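## Task

Move the red bin and the blue bin, and no other bin, to the bench edge closest to the arms. Put the hook back in its current spot, lying flat on the bench with its handle sticking out past that same edge. Every other object must finish on the surface it rests on now. Nothing counts as done if it only stays in place because a robot is holding it. At the end, open the grippers and move the arms away.

## Robot and tools

Robots: three identical i2rt Big YAM arms named arm1, arm2 and arm3. Each has six revolute joints, a two-finger gripper and a wrist camera. With joints 1 and 6 at 0 and the hand level and pointing forward, the wrist camera rides on top of the hand looking toward the fingertips. Reach is roughly 1.0 m measured from the joint1 axis. Joints move at different speeds, so the hand can sweep a wide, curved path between two postures. Two fixed room cameras, room_a and room_b, watch the scene.

Frames: a single shared scene frame with its origin on the floor and +z up. "hand" means the point halfway between the fingertips (link pinch); its z axis runs along the fingers and the fingers close along its y axis. Each robot's foot pose is real but never printed. Camera calibration lines use OpenCV conventions; T_world_to_cam maps scene coordinates in metres into the camera frame, and actual cameras can be off by a couple of degrees and several millimetres. Wrist camera poses are derived from reported joint angles, so joint errors add to that.

execute_actions: argument "actions" is a list with exactly one action or none. An action is an object keyed by robot name ("arm1", "arm2", "arm3"); each robot gets its own "joints" object. Inside it, give any subset of joint1_rad, joint2_rad, joint3_rad, joint4_rad, joint5_rad, joint6_rad (radians) and gripper_m (metres between fingertips). All values are absolute targets, not offsets, in each arm's own joint space. Ranges and done-tolerances: joint1_rad -2.879 to 2.879 (±0.045), turns the arm about its foot, positive counter-clockwise seen from above, 0 points where the foot faces; joint2_rad 0 to 3.141 (±0.14), shoulder, 0 means upper arm pointing backward about level, positive raises it up then forward; joint3_rad 0 to 3.019 (±0.09), elbow, 0 is fully folded, positive opens; joint4_rad -1.692 to 1.57 (±0.055), hand pitch, positive tips fingers up; joint5_rad -1.57 to 1.57 (±0.03), sideways hand swing, positive to the arm's right; joint6_rad -2.094 to 2.094 (±0.035), hand roll, positive clockwise viewed from behind; gripper_m 0 to 0.093 (±0.003), finger force about 50 to 62 N per pad or less. All motions in one action start together and may finish at different moments; one action runs at most 15 s. Joints or robots left out may keep pushing toward earlier targets. An unknown key or out-of-range number rejects the whole call and nothing moves. "cameras" optionally lists camera names (arm1_cam_wrist, arm2_cam_wrist, arm3_cam_wrist, room_a, room_b, or "all"); omitted or null gives all, [] gives none. An empty actions list just reports state and images.

wait: "seconds" from 0 to 10; commands nothing new, returns state and images. zoom_image: "camera" plus "region" [x0, y0, x1, y1] in pixels of that camera's latest full image, origin top-left, at most 504 by 504. read_manual: returns URDF licence text only (section "licences"). finished_scene: "scene" is the number of the current scene; it ends the scene irreversibly and reports success, so only call it once the goal holds without help.

Result lines: joint_positions give the state; the "pictures" line names cameras in image order. joint_status tells how each commanded motion ended. "off_target": rested short of target and may still push. "contact_stop" or "time_out": target dropped and joint holds where it stopped, except a timed-out joint that keeps a target (at most 0.375, 0.375, 0.113, 0.225, 0.075, 0.3 rad away for joints 1 to 6) and keeps pushing; on_its_own lists such joints, where "held at" is the held target, not the position. To relieve pushing, command the reported position. "joint command not followed" (often with a "cause:" line) means a self/inter-arm clearance check blocked that arm's joint targets, marked "not_followed"; the gripper part still runs, and the blocked targets may be retried on later actions. Calls without an action never show this line. Once a stop is reported, later motion calls in that same reply are skipped. Tiny target changes may not move a joint. Joint torques are raw drive outputs with per-arm offset, scale and noise; they are nonzero in free air.

Cautions: do not knock anything off the bench, outside the work area or onto the floor; this ends the scene. Loose objects may get a brief nudge now and then. Avoid drops, slips, slams and hard pushing: the arm does not stop on contact and can press hard. Never let two arms press together; the clearance check may react too late and ignores fingers, gripper housings and wrist cameras. Sustained load heats motors, even while you think: MOTOR HOT appears from 85 °C, and at 100 °C an OVER-TEMPERATURE FAULT drops that arm, with "limit_stop_at_motor_heat" in joint_status; resend targets afterward. Some heat carries into the next scene. Robots hold the last command while you think, and arms act independently. Finish by opening grippers and retreating clear.

Each tool is called after "Call:" in YAML: its name, and indented under it one key for each argument.

## Session

Call:
execute_actions:
  actions: []

Scene clock: 0.00 s.
Joint torques (N m, as the arm reports them, + toward a larger angle): no reading
arm1.joint_positions: joint1_rad=+0.239 joint2_rad=+0.368 joint3_rad=+1.337 joint4_rad=-1.191 joint5_rad=-0.052 joint6_rad=+0.476 gripper_m=+0.094
arm1.joint_status: not commanded
arm1.hand: x=-0.9680 y=+0.1360 z=+1.3540 quat_wxyz=(-0.277, +0.456, -0.634, -0.560) (m; scene frame)
arm2.joint_positions: joint1_rad=-0.441 joint2_rad=+0.379 joint3_rad=+1.367 joint4_rad=-1.215 joint5_rad=+0.282 joint6_rad=+0.710 gripper_m=+0.094
arm2.joint_status: not commanded
arm2.hand: x=+0.0843 y=+0.1195 z=+1.3483 quat_wxyz=(-0.430, +0.131, -0.768, -0.456) (m; scene frame)
arm3.joint_positions: joint1_rad=+0.535 joint2_rad=+0.340 joint3_rad=+1.381 joint4_rad=-1.501 joint5_rad=-0.015 joint6_rad=+0.624 gripper_m=+0.094
arm3.joint_status: not commanded
arm3.hand: x=+0.8933 y=+0.1034 z=+1.3174 quat_wxyz=(-0.115, +0.562, -0.642, -0.510) (m; scene frame)
pictures: arm1_cam_wrist, arm2_cam_wrist, arm3_cam_wrist, room_a, room_b
Images, in order (width x height): arm1_cam_wrist 504x504, arm2_cam_wrist 504x504, arm3_cam_wrist 504x504, room_a 672x504, room_b 672x504.

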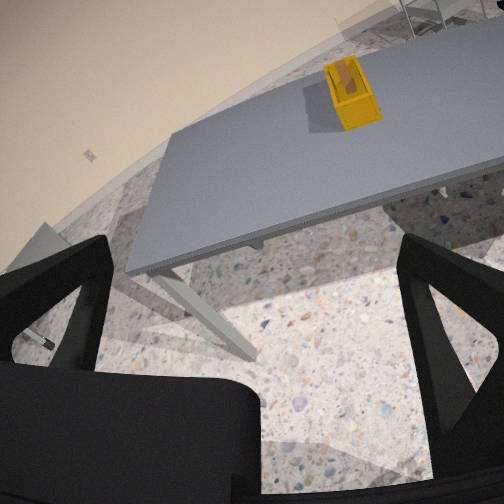

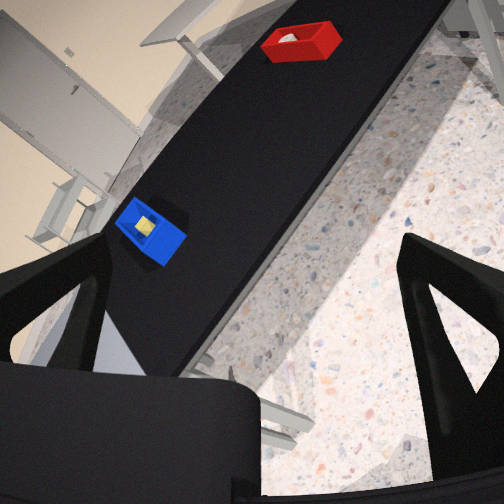

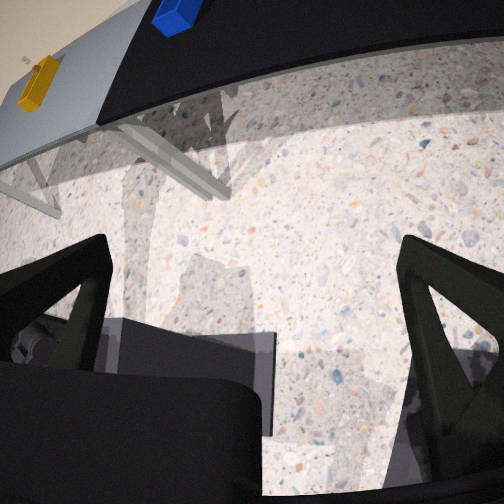

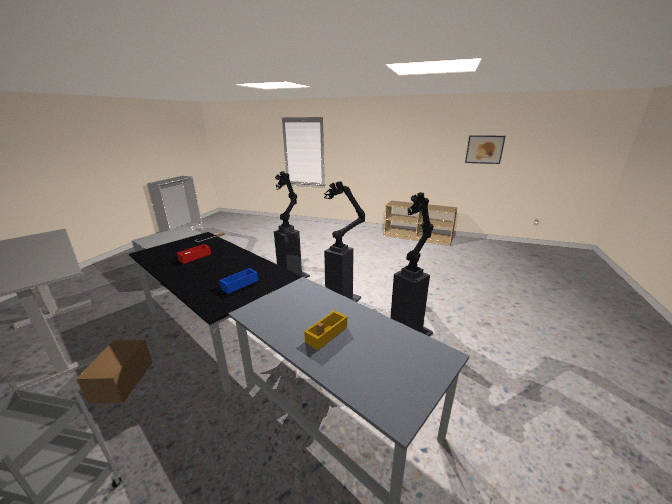

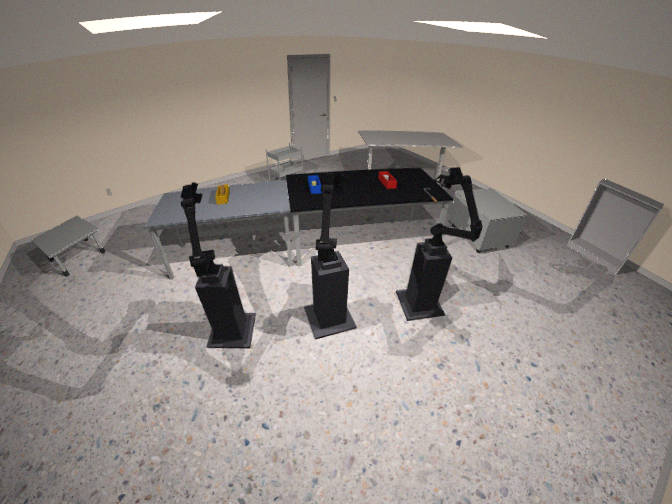

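Call:
zoom_image:
  camera: "room_a"
  region: [120, 200, 320, 330]

Call:
zoom_image:
  camera: "room_b"
  region: [280, 150, 500, 280]

Region (120, 200, 320, 330) of room_a's 672x504 image, scaled by 2.520, with more detail than that image has; it fills the top 328 rows of this view, and the rest is white.

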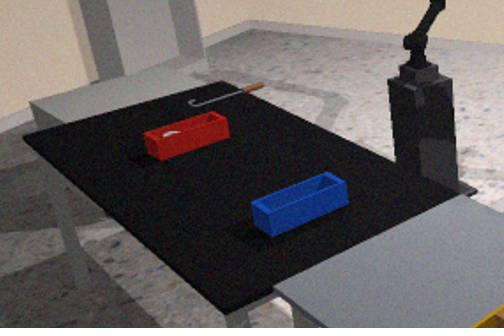

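Region (280, 150, 500, 280) of room_b's 672x504 image, scaled by 2.291, with more detail than that image has; it fills the top 298 rows of this view, and the rest is white.

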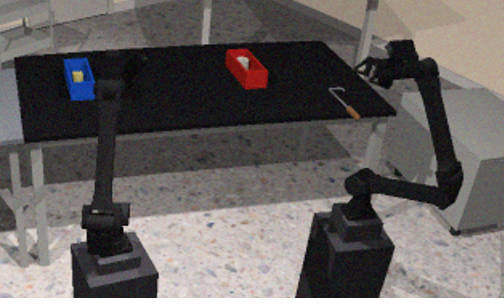

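Call:
execute_actions:
  actions:
    - {"arm3":{"joints":{"joint1_rad":-0.35,"joint2_rad":1.448,"joint3_rad":0.67,"joint4_rad":0.478,"joint5_rad":0,"joint6_rad":0}},"arm2":{"joints":{"joint1_rad":-0.2,"joint2_rad":1.448,"joint3_rad":0.87,"joint4_rad":0.278,"joint5_rad":0,"joint6_rad":0}}}
  cameras: ["arm3_cam_wrist","arm2_cam_wrist","room_a"]

Scene clock: 4.13 s.
Joint torques (N m, as the arm reports them, + toward a larger angle): arm1=[0.18 5.74 9.37 1.62 0.13 0.02] | arm2=[-0.49 -8.65  9.59  2.38 -0.17 -0.24] | arm3=[ 0.21 -8.74  9.72  2.24  0.02 -0.03]
arm1.joint_positions: joint1_rad=+0.239 joint2_rad=+0.368 joint3_rad=+1.337 joint4_rad=-1.191 joint5_rad=-0.052 joint6_rad=+0.476 gripper_m=+0.094
arm1.joint_status: not commanded
arm1.hand: x=-0.9680 y=+0.1360 z=+1.3540 quat_wxyz=(-0.277, +0.456, -0.634, -0.560) (m; scene frame)
arm2.joint_positions: joint1_rad=-0.202 joint2_rad=+1.450 joint3_rad=+0.851 joint4_rad=+0.259 joint5_rad=+0.005 joint6_rad=+0.013 gripper_m=+0.094
arm2.joint_status: all done
arm2.hand: x=+0.0344 y=+0.5917 z=+0.9677 quat_wxyz=(-0.420, +0.555, -0.598, -0.397) (m; scene frame)
arm3.joint_positions: joint1_rad=-0.347 joint2_rad=+1.426 joint3_rad=+0.657 joint4_rad=+0.464 joint5_rad=-0.001 joint6_rad=+0.012 gripper_m=+0.094
arm3.joint_status: all done
arm3.hand: x=+1.1564 y=+0.5121 z=+0.9498 quat_wxyz=(-0.491, +0.445, -0.675, -0.326) (m; scene frame)
pictures: arm2_cam_wrist, arm3_cam_wrist, room_a
camera_calibration (this result's frames):
arm2_cam_wrist: T_world_to_cam=[[0.998145, -0.057555, -0.0198313, 0.0228168], [-0.0586276, -0.821133, -0.567718, 1.03869], [0.0163909, 0.567828, -0.822984, 0.579903], [0, 0, 0, 1]] pos_world=[0.0286165, 0.524933, 1.06739]
arm3_cam_wrist: T_world_to_cam=[[0.929224, -0.369355, -0.0109762, -0.869433], [-0.303379, -0.74561, -0.593319, 1.30122], [0.210961, 0.554656, -0.804893, 0.360846], [0, 0, 0, 1]] pos_world=[1.12653, 0.448925, 1.05294]
Images, in order (width x height): arm2_cam_wrist 504x504, arm3_cam_wrist 504x504, room_a 672x504.

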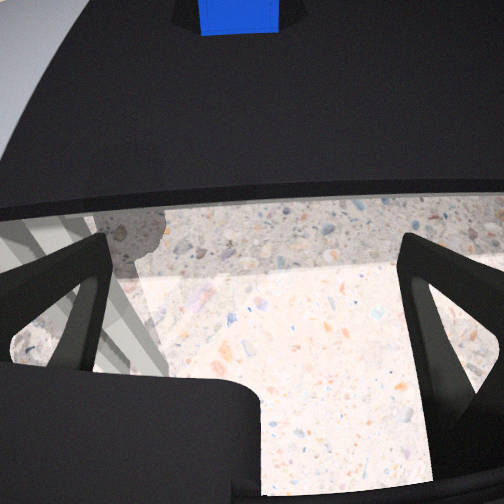

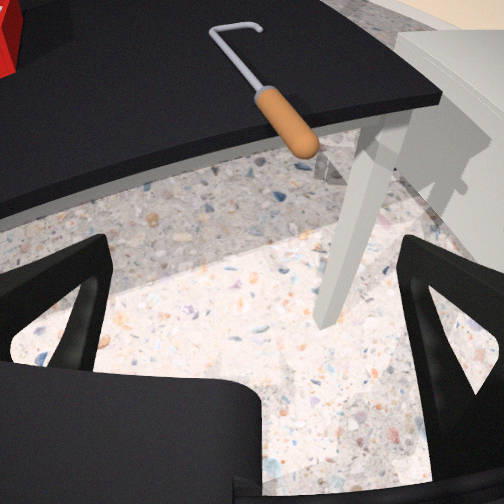

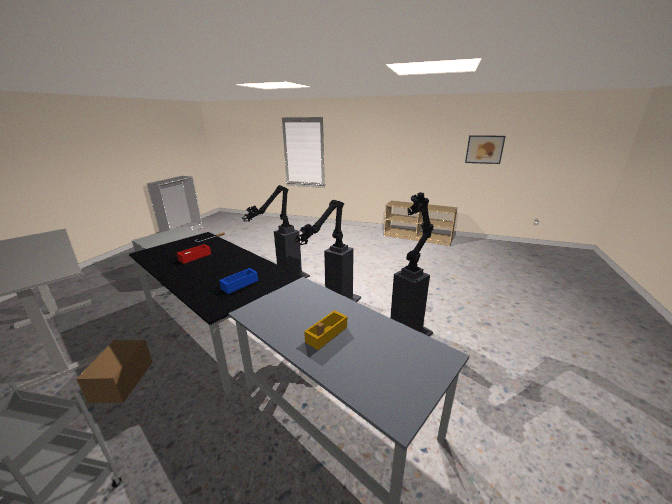

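Call:
execute_actions:
  actions:
    - {"arm3":{"joints":{"joint1_rad":-0.595,"joint2_rad":2.405,"joint3_rad":1.32,"joint4_rad":1.10,"joint5_rad":-0.654,"joint6_rad":0}}}
  cameras: ["arm3_cam_wrist","room_a"]

Call:
zoom_image:
  camera: "room_a"
  region: [160, 190, 300, 280]

Scene clock: 7.30 s.
Joint torques (N m, as the arm reports them, + toward a larger angle): arm1=[0.18 5.75 9.37 1.63 0.13 0.02] | arm2=[-0.47 -8.6   9.59  2.38 -0.17 -0.24] | arm3=[  0.78 -20.1    7.97   1.87  -0.15  -0.02]
arm1.joint_positions: joint1_rad=+0.239 joint2_rad=+0.368 joint3_rad=+1.337 joint4_rad=-1.191 joint5_rad=-0.052 joint6_rad=+0.476 gripper_m=+0.094
arm1.joint_status: not commanded
arm1.hand: x=-0.9680 y=+0.1360 z=+1.3540 quat_wxyz=(-0.277, +0.456, -0.634, -0.560) (m; scene frame)
arm2.joint_positions: joint1_rad=-0.202 joint2_rad=+1.450 joint3_rad=+0.851 joint4_rad=+0.259 joint5_rad=+0.005 joint6_rad=+0.013 gripper_m=+0.094
arm2.joint_status: not commanded
arm2.hand: x=+0.0344 y=+0.5917 z=+0.9677 quat_wxyz=(-0.420, +0.555, -0.598, -0.397) (m; scene frame)
arm3.joint_positions: joint1_rad=-0.604 joint2_rad=+2.405 joint3_rad=+1.297 joint4_rad=+1.087 joint5_rad=-0.652 joint6_rad=+0.011 gripper_m=+0.094
arm3.joint_status: all done
arm3.hand: x=+1.3092 y=+0.6502 z=+0.7618 quat_wxyz=(-0.491, +0.500, -0.513, -0.496) (m; scene frame)
pictures: arm3_cam_wrist, room_a
camera_calibration (this result's frames):
arm3_cam_wrist: T_world_to_cam=[[0.999648, 0.0191086, -0.0183819, -1.30162], [-0.00304978, -0.605805, -0.795608, 1.00903], [-0.0263388, 0.795384, -0.605533, 0.102953], [0, 0, 0, 1]] pos_world=[1.30695, 0.55426, 0.841208]
Images, in order (width x height): arm3_cam_wrist 504x504, room_a 672x504.

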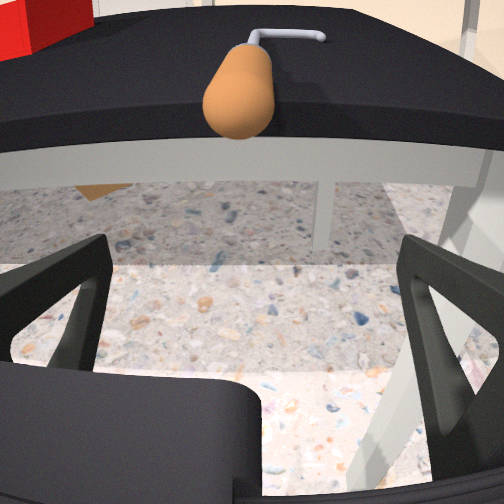

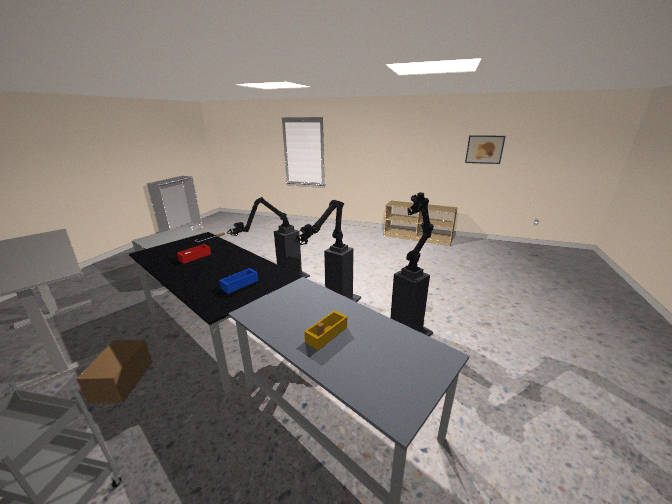

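Region (160, 190, 300, 280) of room_a's 672x504 image, scaled by 3.600, with more detail than that image has; it fills the top 324 rows of this view, and the rest is white.

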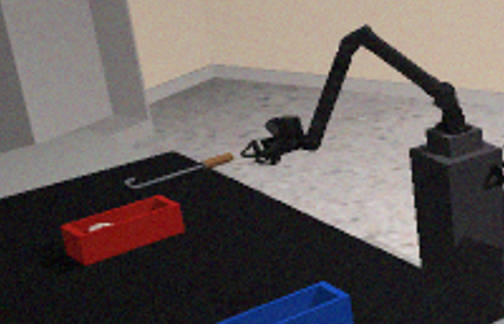

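Call:
execute_actions:
  actions:
    - {"arm3":{"joints":{"joint1_rad":-0.52,"joint2_rad":2.41,"joint3_rad":1.463,"joint4_rad":0.98,"joint5_rad":-0.586,"joint6_rad":0}}}
  cameras: ["arm3_cam_wrist","room_a"]

Call:
zoom_image:
  camera: "room_a"
  region: [180, 200, 280, 260]

Scene clock: 8.90 s.
Joint torques (N m, as the arm reports them, + toward a larger angle): arm1=[0.19 5.74 9.38 1.62 0.13 0.02] | arm2=[-0.43 -8.7   9.58  2.37 -0.17 -0.25] | arm3=[ -0.48 -20.87   8.29   1.41   0.1   -0.05]
arm1.joint_positions: joint1_rad=+0.239 joint2_rad=+0.368 joint3_rad=+1.337 joint4_rad=-1.191 joint5_rad=-0.052 joint6_rad=+0.476 gripper_m=+0.094
arm1.joint_status: not commanded
arm1.hand: x=-0.9680 y=+0.1360 z=+1.3540 quat_wxyz=(-0.277, +0.456, -0.634, -0.560) (m; scene frame)
arm2.joint_positions: joint1_rad=-0.202 joint2_rad=+1.450 joint3_rad=+0.851 joint4_rad=+0.259 joint5_rad=+0.005 joint6_rad=+0.013 gripper_m=+0.094
arm2.joint_status: not commanded
arm2.hand: x=+0.0344 y=+0.5917 z=+0.9677 quat_wxyz=(-0.420, +0.555, -0.598, -0.397) (m; scene frame)
arm3.joint_positions: joint1_rad=-0.511 joint2_rad=+2.405 joint3_rad=+1.448 joint4_rad=+0.988 joint5_rad=-0.588 joint6_rad=+0.011 gripper_m=+0.094
arm3.joint_status: all done
arm3.hand: x=+1.2852 y=+0.7239 z=+0.8014 quat_wxyz=(-0.501, +0.505, -0.487, -0.507) (m; scene frame)
pictures: arm3_cam_wrist, room_a
camera_calibration (this result's frames):
arm3_cam_wrist: T_world_to_cam=[[0.998705, 0.0494724, 0.0118727, -1.3233], [0.0380549, -0.571495, -0.819723, 1.02678], [-0.0337685, 0.819113, -0.572637, 0.0336922], [0, 0, 0, 1]] pos_world=[1.28365, 0.624666, 0.876676]
Images, in order (width x height): arm3_cam_wrist 504x504, room_a 672x504.

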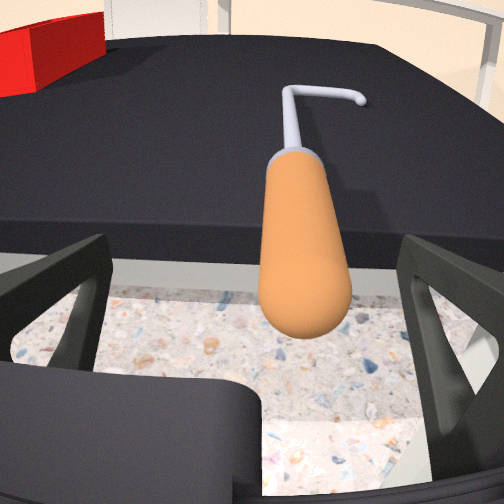

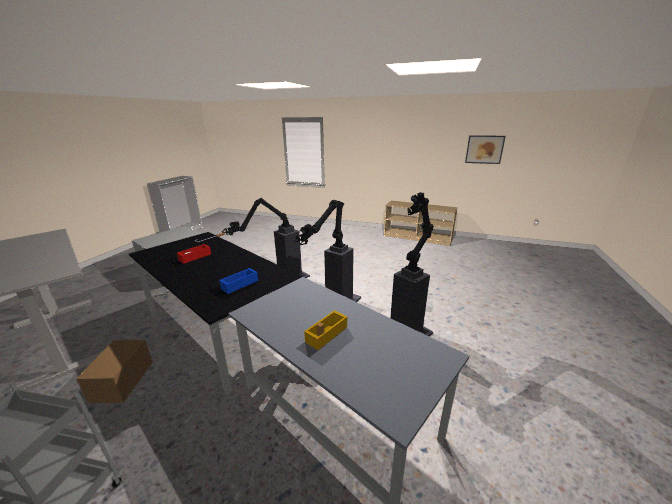

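Region (180, 200, 280, 260) of room_a's 672x504 image, scaled by 5.040, with more detail than that image has; it fills the top 302 rows of this view, and the rest is white.

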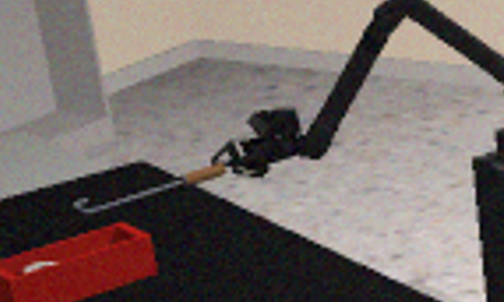

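Call:
execute_actions:
  actions:
    - {"arm3":{"joints":{"joint1_rad":-0.494,"joint2_rad":2.517,"joint3_rad":1.655,"joint4_rad":0.865,"joint5_rad":-0.546,"joint6_rad":0}}}
  cameras: ["arm3_cam_wrist"]

Scene clock: 10.27 s.
Joint torques (N m, as the arm reports them, + toward a larger angle): arm1=[0.2  5.73 9.37 1.62 0.13 0.02] | arm2=[-0.44 -8.65  9.59  2.35 -0.17 -0.25] | arm3=[  1.36 -19.49  10.49   1.12   0.11   0.01]
arm1.joint_positions: joint1_rad=+0.239 joint2_rad=+0.368 joint3_rad=+1.337 joint4_rad=-1.191 joint5_rad=-0.052 joint6_rad=+0.476 gripper_m=+0.094
arm1.joint_status: not commanded
arm1.hand: x=-0.9680 y=+0.1360 z=+1.3540 quat_wxyz=(-0.277, +0.456, -0.634, -0.560) (m; scene frame)
arm2.joint_positions: joint1_rad=-0.202 joint2_rad=+1.450 joint3_rad=+0.851 joint4_rad=+0.259 joint5_rad=+0.005 joint6_rad=+0.013 gripper_m=+0.094
arm2.joint_status: not commanded
arm2.hand: x=+0.0344 y=+0.5917 z=+0.9677 quat_wxyz=(-0.420, +0.555, -0.598, -0.397) (m; scene frame)
arm3.joint_positions: joint1_rad=-0.505 joint2_rad=+2.471 joint3_rad=+1.624 joint4_rad=+0.873 joint5_rad=-0.549 joint6_rad=+0.011 gripper_m=+0.094
arm3.joint_status: all done
arm3.hand: x=+1.3117 y=+0.7651 z=+0.8051 quat_wxyz=(-0.508, +0.496, -0.497, -0.499) (m; scene frame)
pictures: arm3_cam_wrist
camera_calibration (this result's frames):
arm3_cam_wrist: T_world_to_cam=[[0.999825, 0.0163057, 0.00911661, -1.3257], [0.01683, -0.574398, -0.818403, 1.08127], [-0.00810809, 0.818414, -0.574572, -0.0286378], [0, 0, 0, 1]] pos_world=[1.30704, 0.666136, 0.880549]
Images, in order (width x height): arm3_cam_wrist 504x504.

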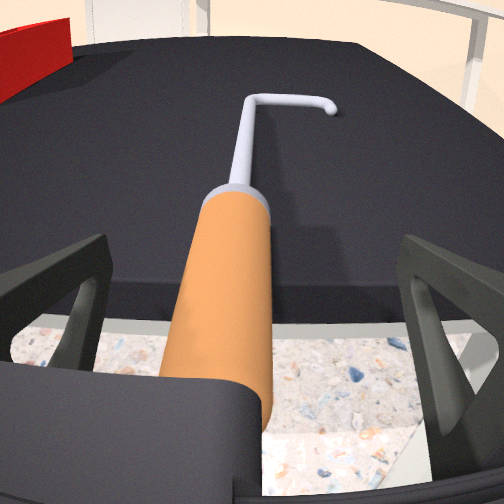

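Call:
execute_actions:
  actions:
    - {"arm3":{"joints":{"joint1_rad":-0.478,"joint2_rad":2.555,"joint4_rad":0.89}}}
  cameras: ["arm3_cam_wrist","room_a"]

Call:
zoom_image:
  camera: "room_a"
  region: [180, 200, 280, 260]

Scene clock: 11.43 s.
Joint torques (N m, as the arm reports them, + toward a larger angle): arm1=[0.19 5.76 9.37 1.62 0.13 0.01] | arm2=[-0.48 -8.61  9.55  2.38 -0.18 -0.25] | arm3=[ -0.22 -20.02  10.     2.03   0.07   0.02]
arm1.joint_positions: joint1_rad=+0.239 joint2_rad=+0.368 joint3_rad=+1.337 joint4_rad=-1.191 joint5_rad=-0.052 joint6_rad=+0.476 gripper_m=+0.094
arm1.joint_status: not commanded
arm1.hand: x=-0.9680 y=+0.1360 z=+1.3540 quat_wxyz=(-0.277, +0.456, -0.634, -0.560) (m; scene frame)
arm2.joint_positions: joint1_rad=-0.202 joint2_rad=+1.450 joint3_rad=+0.851 joint4_rad=+0.259 joint5_rad=+0.005 joint6_rad=+0.013 gripper_m=+0.094
arm2.joint_status: not commanded
arm2.hand: x=+0.0344 y=+0.5917 z=+0.9677 quat_wxyz=(-0.420, +0.555, -0.598, -0.397) (m; scene frame)
arm3.joint_positions: joint1_rad=-0.485 joint2_rad=+2.511 joint3_rad=+1.627 joint4_rad=+0.879 joint5_rad=-0.549 joint6_rad=+0.011 gripper_m=+0.094
arm3.joint_status: all done
arm3.hand: x=+1.2946 y=+0.7689 z=+0.7751 quat_wxyz=(-0.492, +0.504, -0.503, -0.501) (m; scene frame)
pictures: arm3_cam_wrist, room_a
camera_calibration (this result's frames):
arm3_cam_wrist: T_world_to_cam=[[0.999311, 0.0362201, -0.00808367, -1.30977], [0.0150999, -0.595816, -0.802979, 1.06603], [-0.0339003, 0.802304, -0.595952, 0.0132367], [0, 0, 0, 1]] pos_world=[1.29322, 0.671978, 0.853301]
Images, in order (width x height): arm3_cam_wrist 504x504, room_a 672x504.

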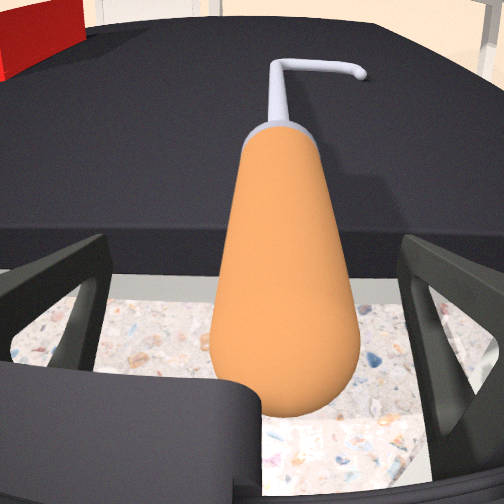

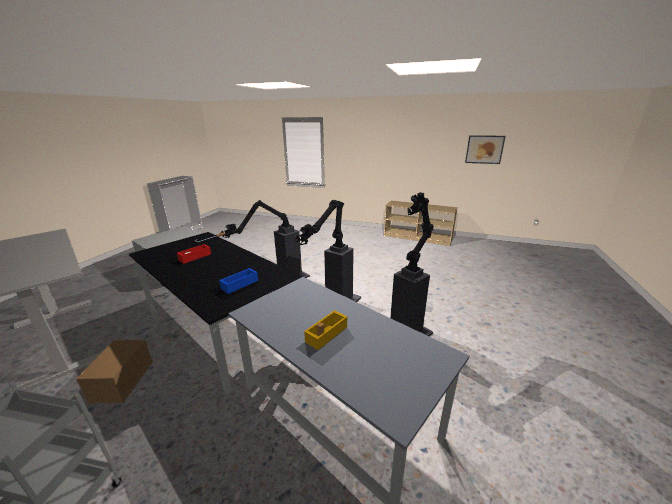

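Region (180, 200, 280, 260) of room_a's 672x504 image, scaled by 5.040, with more detail than that image has; it fills the top 302 rows of this view, and the rest is white.

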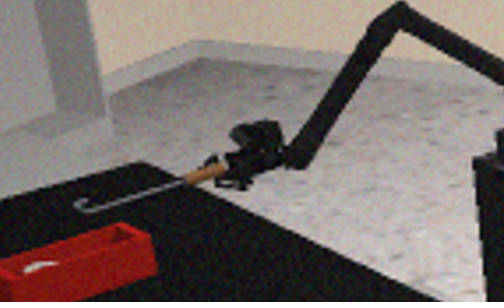

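Call:
execute_actions:
  actions:
    - {"arm3":{"joints":{"joint3_rad":1.675,"joint5_rad":-0.52}}}
  cameras: []

Call:
execute_actions:
  actions:
    - {"arm3":{"joints":{"gripper_m":0.0}}}
  cameras: ["arm3_cam_wrist"]

Scene clock: 12.47 s.
Joint torques (N m, as the arm reports them, + toward a larger angle): arm1=[0.2  5.75 9.37 1.62 0.13 0.02] | arm2=[-0.47 -8.55  9.59  2.41 -0.17 -0.25] | arm3=[  0.41 -20.35  10.18   2.11   0.13   0.02]
arm1.joint_positions: joint1_rad=+0.239 joint2_rad=+0.368 joint3_rad=+1.337 joint4_rad=-1.191 joint5_rad=-0.052 joint6_rad=+0.476 gripper_m=+0.094
arm1.joint_status: not commanded
arm1.hand: x=-0.9680 y=+0.1360 z=+1.3540 quat_wxyz=(-0.277, +0.456, -0.634, -0.560) (m; scene frame)
arm2.joint_positions: joint1_rad=-0.202 joint2_rad=+1.450 joint3_rad=+0.851 joint4_rad=+0.259 joint5_rad=+0.005 joint6_rad=+0.013 gripper_m=+0.094
arm2.joint_status: not commanded
arm2.hand: x=+0.0344 y=+0.5917 z=+0.9677 quat_wxyz=(-0.420, +0.555, -0.598, -0.397) (m; scene frame)
arm3.joint_positions: joint1_rad=-0.485 joint2_rad=+2.511 joint3_rad=+1.644 joint4_rad=+0.879 joint5_rad=-0.523 joint6_rad=+0.011 gripper_m=+0.094
arm3.joint_status: all done
arm3.hand: x=+1.3016 y=+0.7733 z=+0.7832 quat_wxyz=(-0.505, +0.496, -0.503, -0.496) (m; scene frame)
pictures: none
No camera images: the call's "cameras" was empty. Leave "cameras" out to get every camera's image.

Scene clock: 13.20 s.
Joint torques (N m, as the arm reports them, + toward a larger angle): arm1=[0.17 5.76 9.38 1.63 0.13 0.02] | arm2=[-0.49 -8.55  9.58  2.36 -0.17 -0.25] | arm3=[  0.3  -19.9   10.29   1.99   0.04   0.03]
arm1.joint_positions: joint1_rad=+0.239 joint2_rad=+0.368 joint3_rad=+1.337 joint4_rad=-1.191 joint5_rad=-0.052 joint6_rad=+0.476 gripper_m=+0.094
arm1.joint_status: not commanded
arm1.hand: x=-0.9680 y=+0.1360 z=+1.3540 quat_wxyz=(-0.277, +0.456, -0.634, -0.560) (m; scene frame)
arm2.joint_positions: joint1_rad=-0.202 joint2_rad=+1.450 joint3_rad=+0.851 joint4_rad=+0.259 joint5_rad=+0.005 joint6_rad=+0.013 gripper_m=+0.094
arm2.joint_status: not commanded
arm2.hand: x=+0.0344 y=+0.5917 z=+0.9677 quat_wxyz=(-0.420, +0.555, -0.598, -0.397) (m; scene frame)
arm3.joint_positions: joint1_rad=-0.485 joint2_rad=+2.511 joint3_rad=+1.644 joint4_rad=+0.879 joint5_rad=-0.520 joint6_rad=+0.010 gripper_m=+0.029
arm3.joint_status: gripper_m off_target (ended at +0.029, target +0.000)
arm3.hand: x=+1.3021 y=+0.7733 z=+0.7832 quat_wxyz=(-0.506, +0.496, -0.503, -0.495) (m; scene frame)
pictures: arm3_cam_wrist
camera_calibration (this result's frames):
arm3_cam_wrist: T_world_to_cam=[[0.999966, 0.00783905, 0.00256246, -1.30455], [0.00665695, -0.583783, -0.811882, 1.08369], [-0.00486846, 0.811872, -0.583816, -0.0398832], [0, 0, 0, 1]] pos_world=[1.2971, 0.675249, 0.85989]
Images, in order (width x height): arm3_cam_wrist 504x504.

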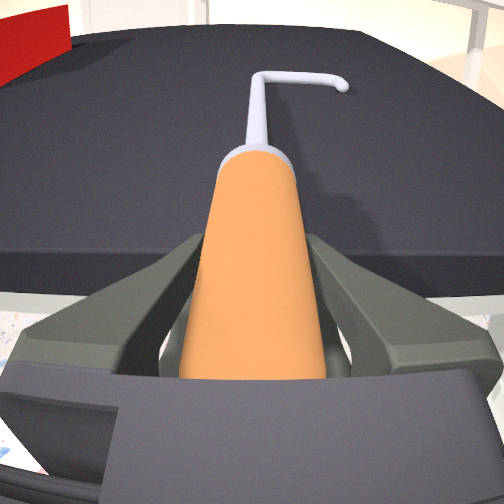

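Call:
execute_actions:
  actions:
    - {"arm3":{"joints":{"joint2_rad":2.25,"joint4_rad":0.62}}}
  cameras: []

Call:
execute_actions:
  actions:
    - {"arm3":{"joints":{"joint1_rad":0.117,"joint2_rad":2.167,"joint3_rad":1.6,"joint4_rad":0.59,"joint5_rad":0}}}
  cameras: ["arm3_cam_wrist","room_a","room_b"]

Scene clock: 15.10 s.
Joint torques (N m, as the arm reports them, + toward a larger angle): arm1=[0.18 5.78 9.38 1.62 0.13 0.01] | arm2=[-0.47 -8.6   9.59  2.37 -0.17 -0.24] | arm3=[  0.88 -23.26  11.79   2.42  -0.05   0.08]
arm1.joint_positions: joint1_rad=+0.239 joint2_rad=+0.368 joint3_rad=+1.337 joint4_rad=-1.191 joint5_rad=-0.052 joint6_rad=+0.476 gripper_m=+0.094
arm1.joint_status: not commanded
arm1.hand: x=-0.9680 y=+0.1360 z=+1.3540 quat_wxyz=(-0.277, +0.456, -0.634, -0.560) (m; scene frame)
arm2.joint_positions: joint1_rad=-0.202 joint2_rad=+1.450 joint3_rad=+0.851 joint4_rad=+0.259 joint5_rad=+0.005 joint6_rad=+0.013 gripper_m=+0.094
arm2.joint_status: not commanded
arm2.hand: x=+0.0344 y=+0.5917 z=+0.9677 quat_wxyz=(-0.420, +0.555, -0.598, -0.397) (m; scene frame)
arm3.joint_positions: joint1_rad=-0.485 joint2_rad=+2.275 joint3_rad=+1.644 joint4_rad=+0.596 joint5_rad=-0.520 joint6_rad=-0.002 gripper_m=+0.029
arm3.joint_status: all done
arm3.hand: x=+1.3074 y=+0.7848 z=+0.9147 quat_wxyz=(-0.492, +0.503, -0.517, -0.488) (m; scene frame)
pictures: none
No camera images: the call's "cameras" was empty. Leave "cameras" out to get every camera's image.

Scene clock: 17.13 s.
Joint torques (N m, as the arm reports them, + toward a larger angle): arm1=[0.2  5.77 9.37 1.62 0.13 0.01] | arm2=[-0.58 -8.62  9.57  2.41 -0.17 -0.24] | arm3=[  0.44 -26.49  10.57   2.54  -0.15   0.08]
arm1.joint_positions: joint1_rad=+0.239 joint2_rad=+0.368 joint3_rad=+1.337 joint4_rad=-1.191 joint5_rad=-0.052 joint6_rad=+0.476 gripper_m=+0.094
arm1.joint_status: not commanded
arm1.hand: x=-0.9680 y=+0.1360 z=+1.3540 quat_wxyz=(-0.277, +0.456, -0.634, -0.560) (m; scene frame)
arm2.joint_positions: joint1_rad=-0.202 joint2_rad=+1.450 joint3_rad=+0.851 joint4_rad=+0.259 joint5_rad=+0.005 joint6_rad=+0.013 gripper_m=+0.094
arm2.joint_status: not commanded
arm2.hand: x=+0.0344 y=+0.5917 z=+0.9677 quat_wxyz=(-0.420, +0.555, -0.598, -0.397) (m; scene frame)
arm3.joint_positions: joint1_rad=+0.108 joint2_rad=+2.230 joint3_rad=+1.583 joint4_rad=+0.567 joint5_rad=+0.003 joint6_rad=-0.004 gripper_m=+0.029
arm3.joint_status: all done
arm3.hand: x=+0.8991 y=+0.8676 z=+0.9075 quat_wxyz=(-0.467, +0.537, -0.506, -0.487) (m; scene frame)
pictures: arm3_cam_wrist, room_a, room_b
camera_calibration (this result's frames):
arm3_cam_wrist: T_world_to_cam=[[0.99698, 0.0773605, 0.00681581, -0.964117], [0.0558306, -0.652967, -0.755325, 1.20682], [-0.0539818, 0.753425, -0.655314, 0.1139], [0, 0, 0, 1]] pos_world=[0.899976, 0.776786, 0.992757]
Images, in order (width x height): arm3_cam_wrist 504x504, room_a 672x504, room_b 672x504.

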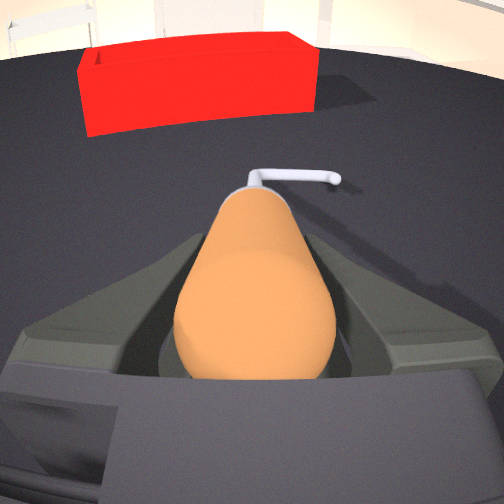

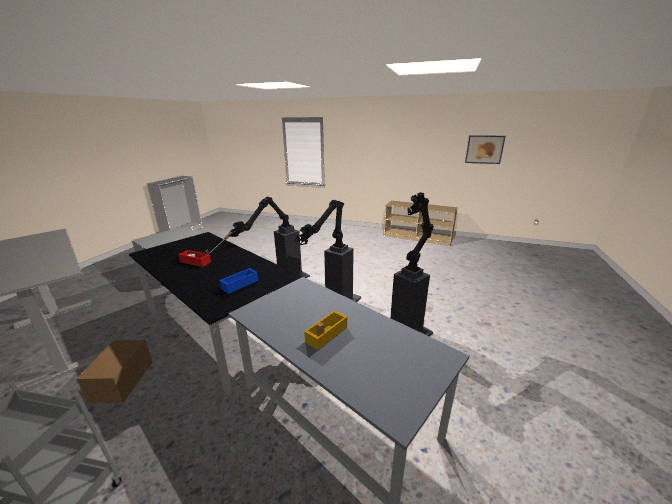

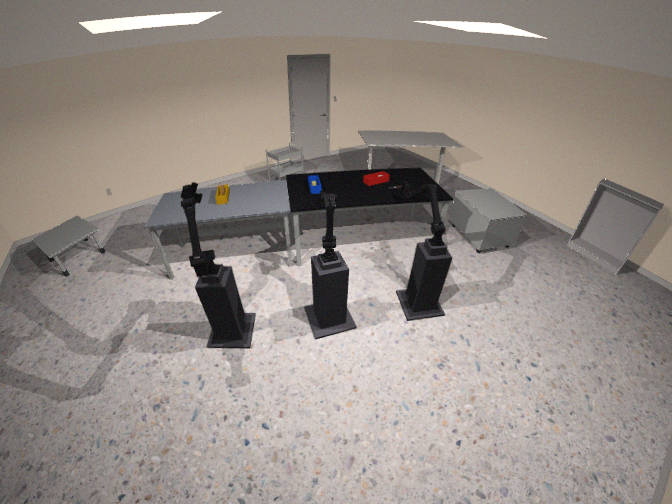

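Call:
execute_actions:
  actions:
    - {"arm3":{"joints":{"joint4_rad":0.32}}}
  cameras: ["arm3_cam_wrist"]

Call:
execute_actions:
  actions:
    - {"arm3":{"joints":{"joint2_rad":2.0,"joint4_rad":0.45,"joint6_rad":1.57}}}
  cameras: ["arm3_cam_wrist","room_a","room_b"]

Call:
zoom_image:
  camera: "room_a"
  region: [150, 180, 310, 280]

Call:
zoom_image:
  camera: "room_b"
  region: [330, 140, 490, 240]

Scene clock: 19.07 s.
Joint torques (N m, as the arm reports them, + toward a larger angle): arm1=[0.16 5.77 9.37 1.62 0.13 0.02] | arm2=[-0.39 -8.66  9.6   2.38 -0.17 -0.24] | arm3=[  0.83 -23.37  10.83   1.17  -0.13   0.13]
arm1.joint_positions: joint1_rad=+0.239 joint2_rad=+0.368 joint3_rad=+1.337 joint4_rad=-1.191 joint5_rad=-0.052 joint6_rad=+0.476 gripper_m=+0.094
arm1.joint_status: not commanded
arm1.hand: x=-0.9680 y=+0.1360 z=+1.3540 quat_wxyz=(-0.277, +0.456, -0.634, -0.560) (m; scene frame)
arm2.joint_positions: joint1_rad=-0.202 joint2_rad=+1.450 joint3_rad=+0.851 joint4_rad=+0.259 joint5_rad=+0.005 joint6_rad=+0.013 gripper_m=+0.094
arm2.joint_status: not commanded
arm2.hand: x=+0.0344 y=+0.5917 z=+0.9677 quat_wxyz=(-0.420, +0.555, -0.598, -0.397) (m; scene frame)
arm3.joint_positions: joint1_rad=+0.108 joint2_rad=+2.180 joint3_rad=+1.583 joint4_rad=+0.336 joint5_rad=+0.003 joint6_rad=-0.004 gripper_m=+0.029
arm3.joint_status: all done
arm3.hand: x=+0.8997 y=+0.8578 z=+0.8936 quat_wxyz=(-0.420, +0.579, -0.546, -0.436) (m; scene frame)
pictures: arm3_cam_wrist
camera_calibration (this result's frames):
arm3_cam_wrist: T_world_to_cam=[[0.997011, 0.0772202, 0.00254225, -0.959955], [0.0618515, -0.777998, -0.625215, 1.17541], [-0.0463013, 0.623503, -0.780449, 0.328505], [0, 0, 0, 1]] pos_world=[0.899594, 0.783774, 0.993708]
Images, in order (width x height): arm3_cam_wrist 504x504.

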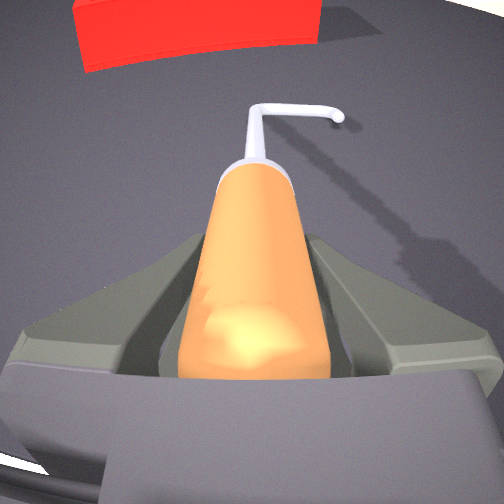

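Scene clock: 21.80 s.
Joint torques (N m, as the arm reports them, + toward a larger angle): arm1=[0.2  5.77 9.37 1.62 0.13 0.01] | arm2=[-0.51 -8.65  9.56  2.39 -0.17 -0.24] | arm3=[  0.94 -23.65  12.81   3.07  -0.04   0.33]
arm1.joint_positions: joint1_rad=+0.239 joint2_rad=+0.368 joint3_rad=+1.337 joint4_rad=-1.191 joint5_rad=-0.052 joint6_rad=+0.476 gripper_m=+0.094
arm1.joint_status: not commanded
arm1.hand: x=-0.9680 y=+0.1360 z=+1.3540 quat_wxyz=(-0.277, +0.456, -0.634, -0.560) (m; scene frame)
arm2.joint_positions: joint1_rad=-0.202 joint2_rad=+1.450 joint3_rad=+0.851 joint4_rad=+0.259 joint5_rad=+0.005 joint6_rad=+0.013 gripper_m=+0.094
arm2.joint_status: not commanded
arm2.hand: x=+0.0344 y=+0.5917 z=+0.9677 quat_wxyz=(-0.420, +0.555, -0.598, -0.397) (m; scene frame)
arm3.joint_positions: joint1_rad=+0.108 joint2_rad=+2.040 joint3_rad=+1.567 joint4_rad=+0.410 joint5_rad=+0.001 joint6_rad=+1.535 gripper_m=+0.029
arm3.joint_status: all done
arm3.hand: x=+0.8988 y=+0.8503 z=+1.0171 quat_wxyz=(+0.004, +0.034, -0.732, -0.681) (m; scene frame)
pictures: arm3_cam_wrist, room_a, room_b
camera_calibration (this result's frames):
arm3_cam_wrist: T_world_to_cam=[[0.0432854, -0.0440428, -0.998091, 1.0193], [-0.777436, -0.628934, -0.00596308, 1.24459], [-0.627471, 0.776211, -0.0614641, 0.0907826], [0, 0, 0, 1]] pos_world=[0.980433, 0.757191, 1.03035]
Images, in order (width x height): arm3_cam_wrist 504x504, room_a 672x504, room_b 672x504.

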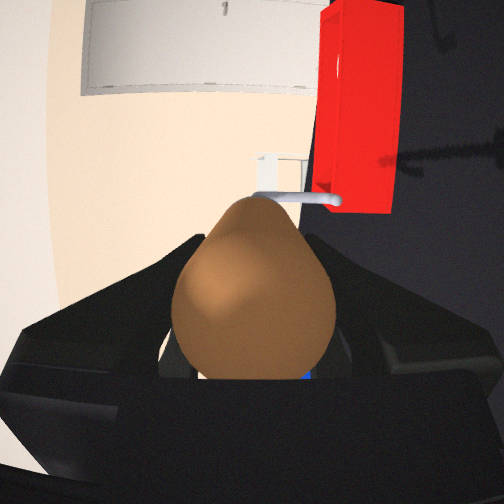

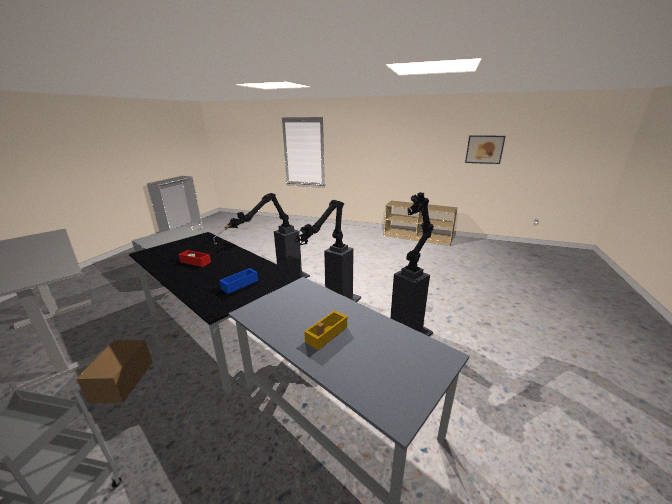

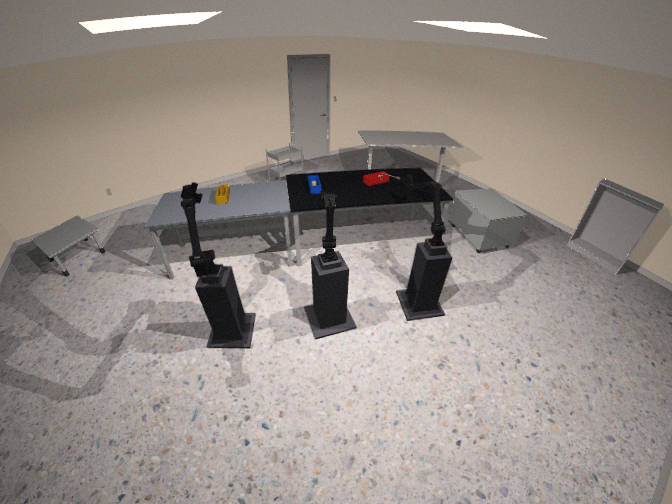

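Region (150, 180, 310, 280) of room_a's 672x504 image, scaled by 3.150, with more detail than that image has; it fills the top 315 rows of this view, and the rest is white.

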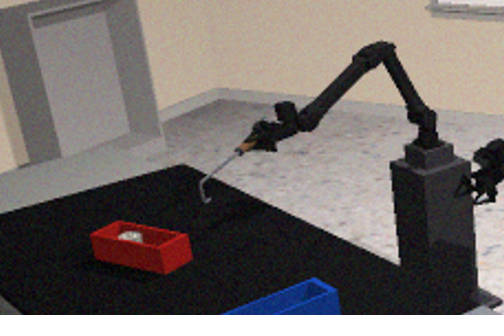

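Region (330, 140, 490, 240) of room_b's 672x504 image, scaled by 3.150, with more detail than that image has; it fills the top 315 rows of this view, and the rest is white.

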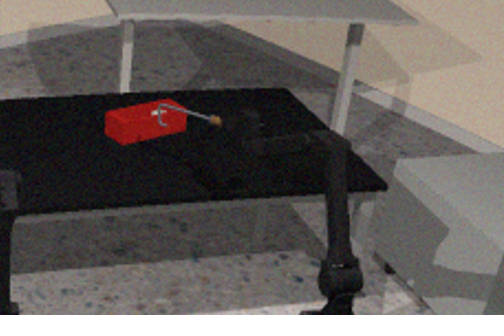

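Call:
execute_actions:
  actions:
    - {"arm3":{"joints":{"joint1_rad":0.2,"joint2_rad":2.3,"joint3_rad":2.3,"joint4_rad":0.15,"joint5_rad":0.278,"joint6_rad":1.6}}}
  cameras: []

Call:
execute_actions:
  actions:
    - {"arm3":{"joints":{"joint2_rad":2.7,"joint3_rad":2.64,"joint4_rad":0.15}}}
  cameras: ["arm3_cam_wrist","room_a","room_b"]

Call:
zoom_image:
  camera: "room_a"
  region: [150, 190, 290, 280]

Call:
zoom_image:
  camera: "room_b"
  region: [340, 140, 460, 220]

Scene clock: 25.37 s.
Joint torques (N m, as the arm reports them, + toward a larger angle): arm1=[0.17 5.75 9.37 1.63 0.13 0.02] | arm2=[-0.43 -8.66  9.56  2.38 -0.18 -0.24] | arm3=[  0.09 -27.04  16.14   2.6    0.07   0.27]
arm1.joint_positions: joint1_rad=+0.239 joint2_rad=+0.368 joint3_rad=+1.337 joint4_rad=-1.191 joint5_rad=-0.052 joint6_rad=+0.476 gripper_m=+0.094
arm1.joint_status: not commanded
arm1.hand: x=-0.9680 y=+0.1360 z=+1.3540 quat_wxyz=(-0.277, +0.456, -0.634, -0.560) (m; scene frame)
arm2.joint_positions: joint1_rad=-0.202 joint2_rad=+1.450 joint3_rad=+0.851 joint4_rad=+0.259 joint5_rad=+0.005 joint6_rad=+0.013 gripper_m=+0.094
arm2.joint_status: not commanded
arm2.hand: x=+0.0344 y=+0.5917 z=+0.9677 quat_wxyz=(-0.420, +0.555, -0.598, -0.397) (m; scene frame)
arm3.joint_positions: joint1_rad=+0.209 joint2_rad=+2.331 joint3_rad=+2.240 joint4_rad=+0.115 joint5_rad=+0.276 joint6_rad=+1.569 gripper_m=+0.029
arm3.joint_status: all done
arm3.hand: x=+0.8429 y=+0.9607 z=+1.0973 quat_wxyz=(-0.044, -0.042, -0.701, -0.711) (m; scene frame)
pictures: none
No camera images: the call's "cameras" was empty. Leave "cameras" out to get every camera's image.

Scene clock: 26.87 s.
Joint torques (N m, as the arm reports them, + toward a larger angle): arm1=[0.19 5.77 9.38 1.63 0.13 0.01] | arm2=[-0.48 -8.7   9.58  2.39 -0.17 -0.24] | arm3=[ -0.54 -31.71  16.79   2.39   0.07   0.06]
arm1.joint_positions: joint1_rad=+0.239 joint2_rad=+0.368 joint3_rad=+1.337 joint4_rad=-1.191 joint5_rad=-0.052 joint6_rad=+0.476 gripper_m=+0.094
arm1.joint_status: not commanded
arm1.hand: x=-0.9680 y=+0.1360 z=+1.3540 quat_wxyz=(-0.277, +0.456, -0.634, -0.560) (m; scene frame)
arm2.joint_positions: joint1_rad=-0.202 joint2_rad=+1.450 joint3_rad=+0.851 joint4_rad=+0.259 joint5_rad=+0.005 joint6_rad=+0.013 gripper_m=+0.094
arm2.joint_status: not commanded
arm2.hand: x=+0.0344 y=+0.5917 z=+0.9677 quat_wxyz=(-0.420, +0.555, -0.598, -0.397) (m; scene frame)
arm3.joint_positions: joint1_rad=+0.209 joint2_rad=+2.750 joint3_rad=+2.570 joint4_rad=+0.125 joint5_rad=+0.277 joint6_rad=+1.589 gripper_m=+0.029
arm3.joint_status: all done
arm3.hand: x=+0.8350 y=+1.0190 z=+0.8982 quat_wxyz=(-0.044, -0.043, -0.727, -0.684) (m; scene frame)
pictures: arm3_cam_wrist, room_a, room_b
camera_calibration (this result's frames):
arm3_cam_wrist: T_world_to_cam=[[-0.000236479, -0.0349742, -0.999388, 0.939002], [-0.876496, -0.481108, 0.0170441, 1.21184], [-0.48141, 0.875964, -0.030541, -0.338894], [0, 0, 0, 1]] pos_world=[0.899251, 0.912727, 0.907423]
Images, in order (width x height): arm3_cam_wrist 504x504, room_a 672x504, room_b 672x504.

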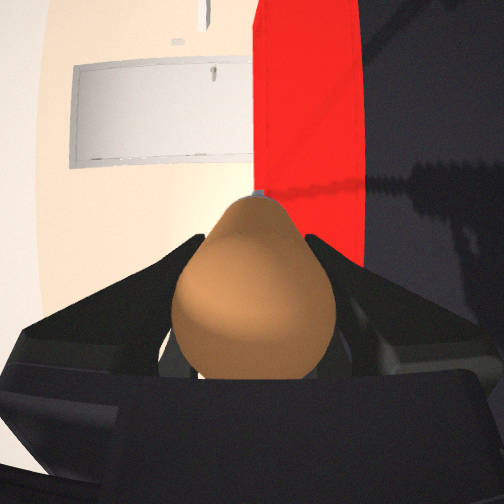

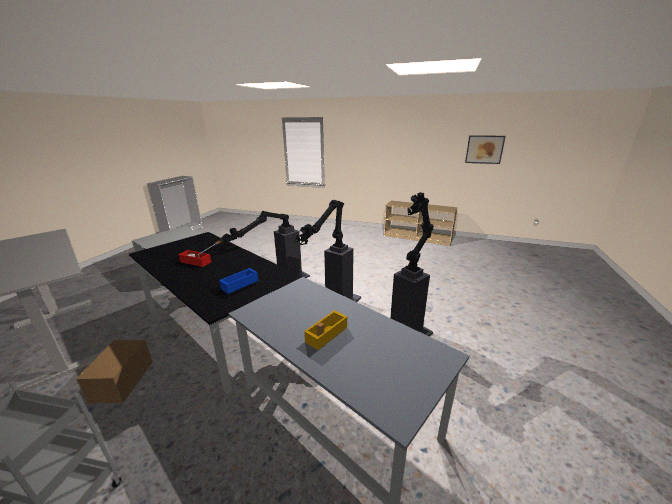

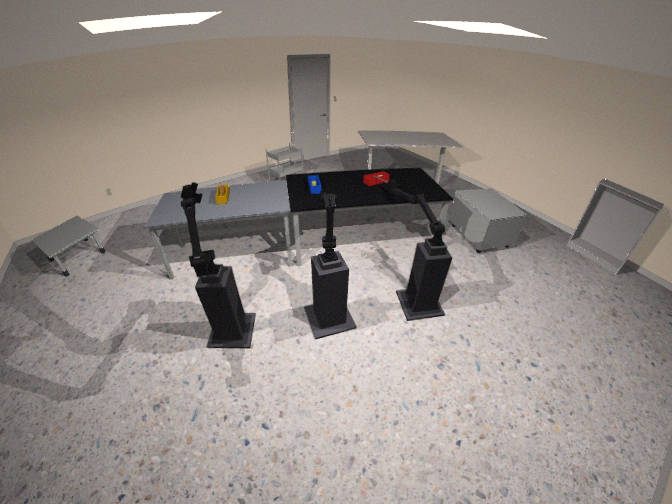

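Region (150, 190, 290, 280) of room_a's 672x504 image, scaled by 3.600, with more detail than that image has; it fills the top 324 rows of this view, and the rest is white.

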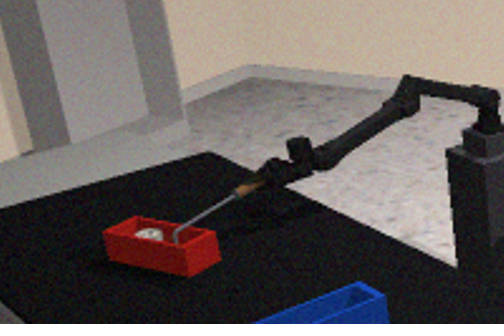

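Region (340, 140, 460, 220) of room_b's 672x504 image, scaled by 4.200, with more detail than that image has.

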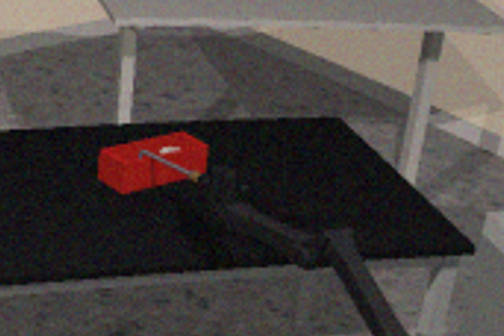

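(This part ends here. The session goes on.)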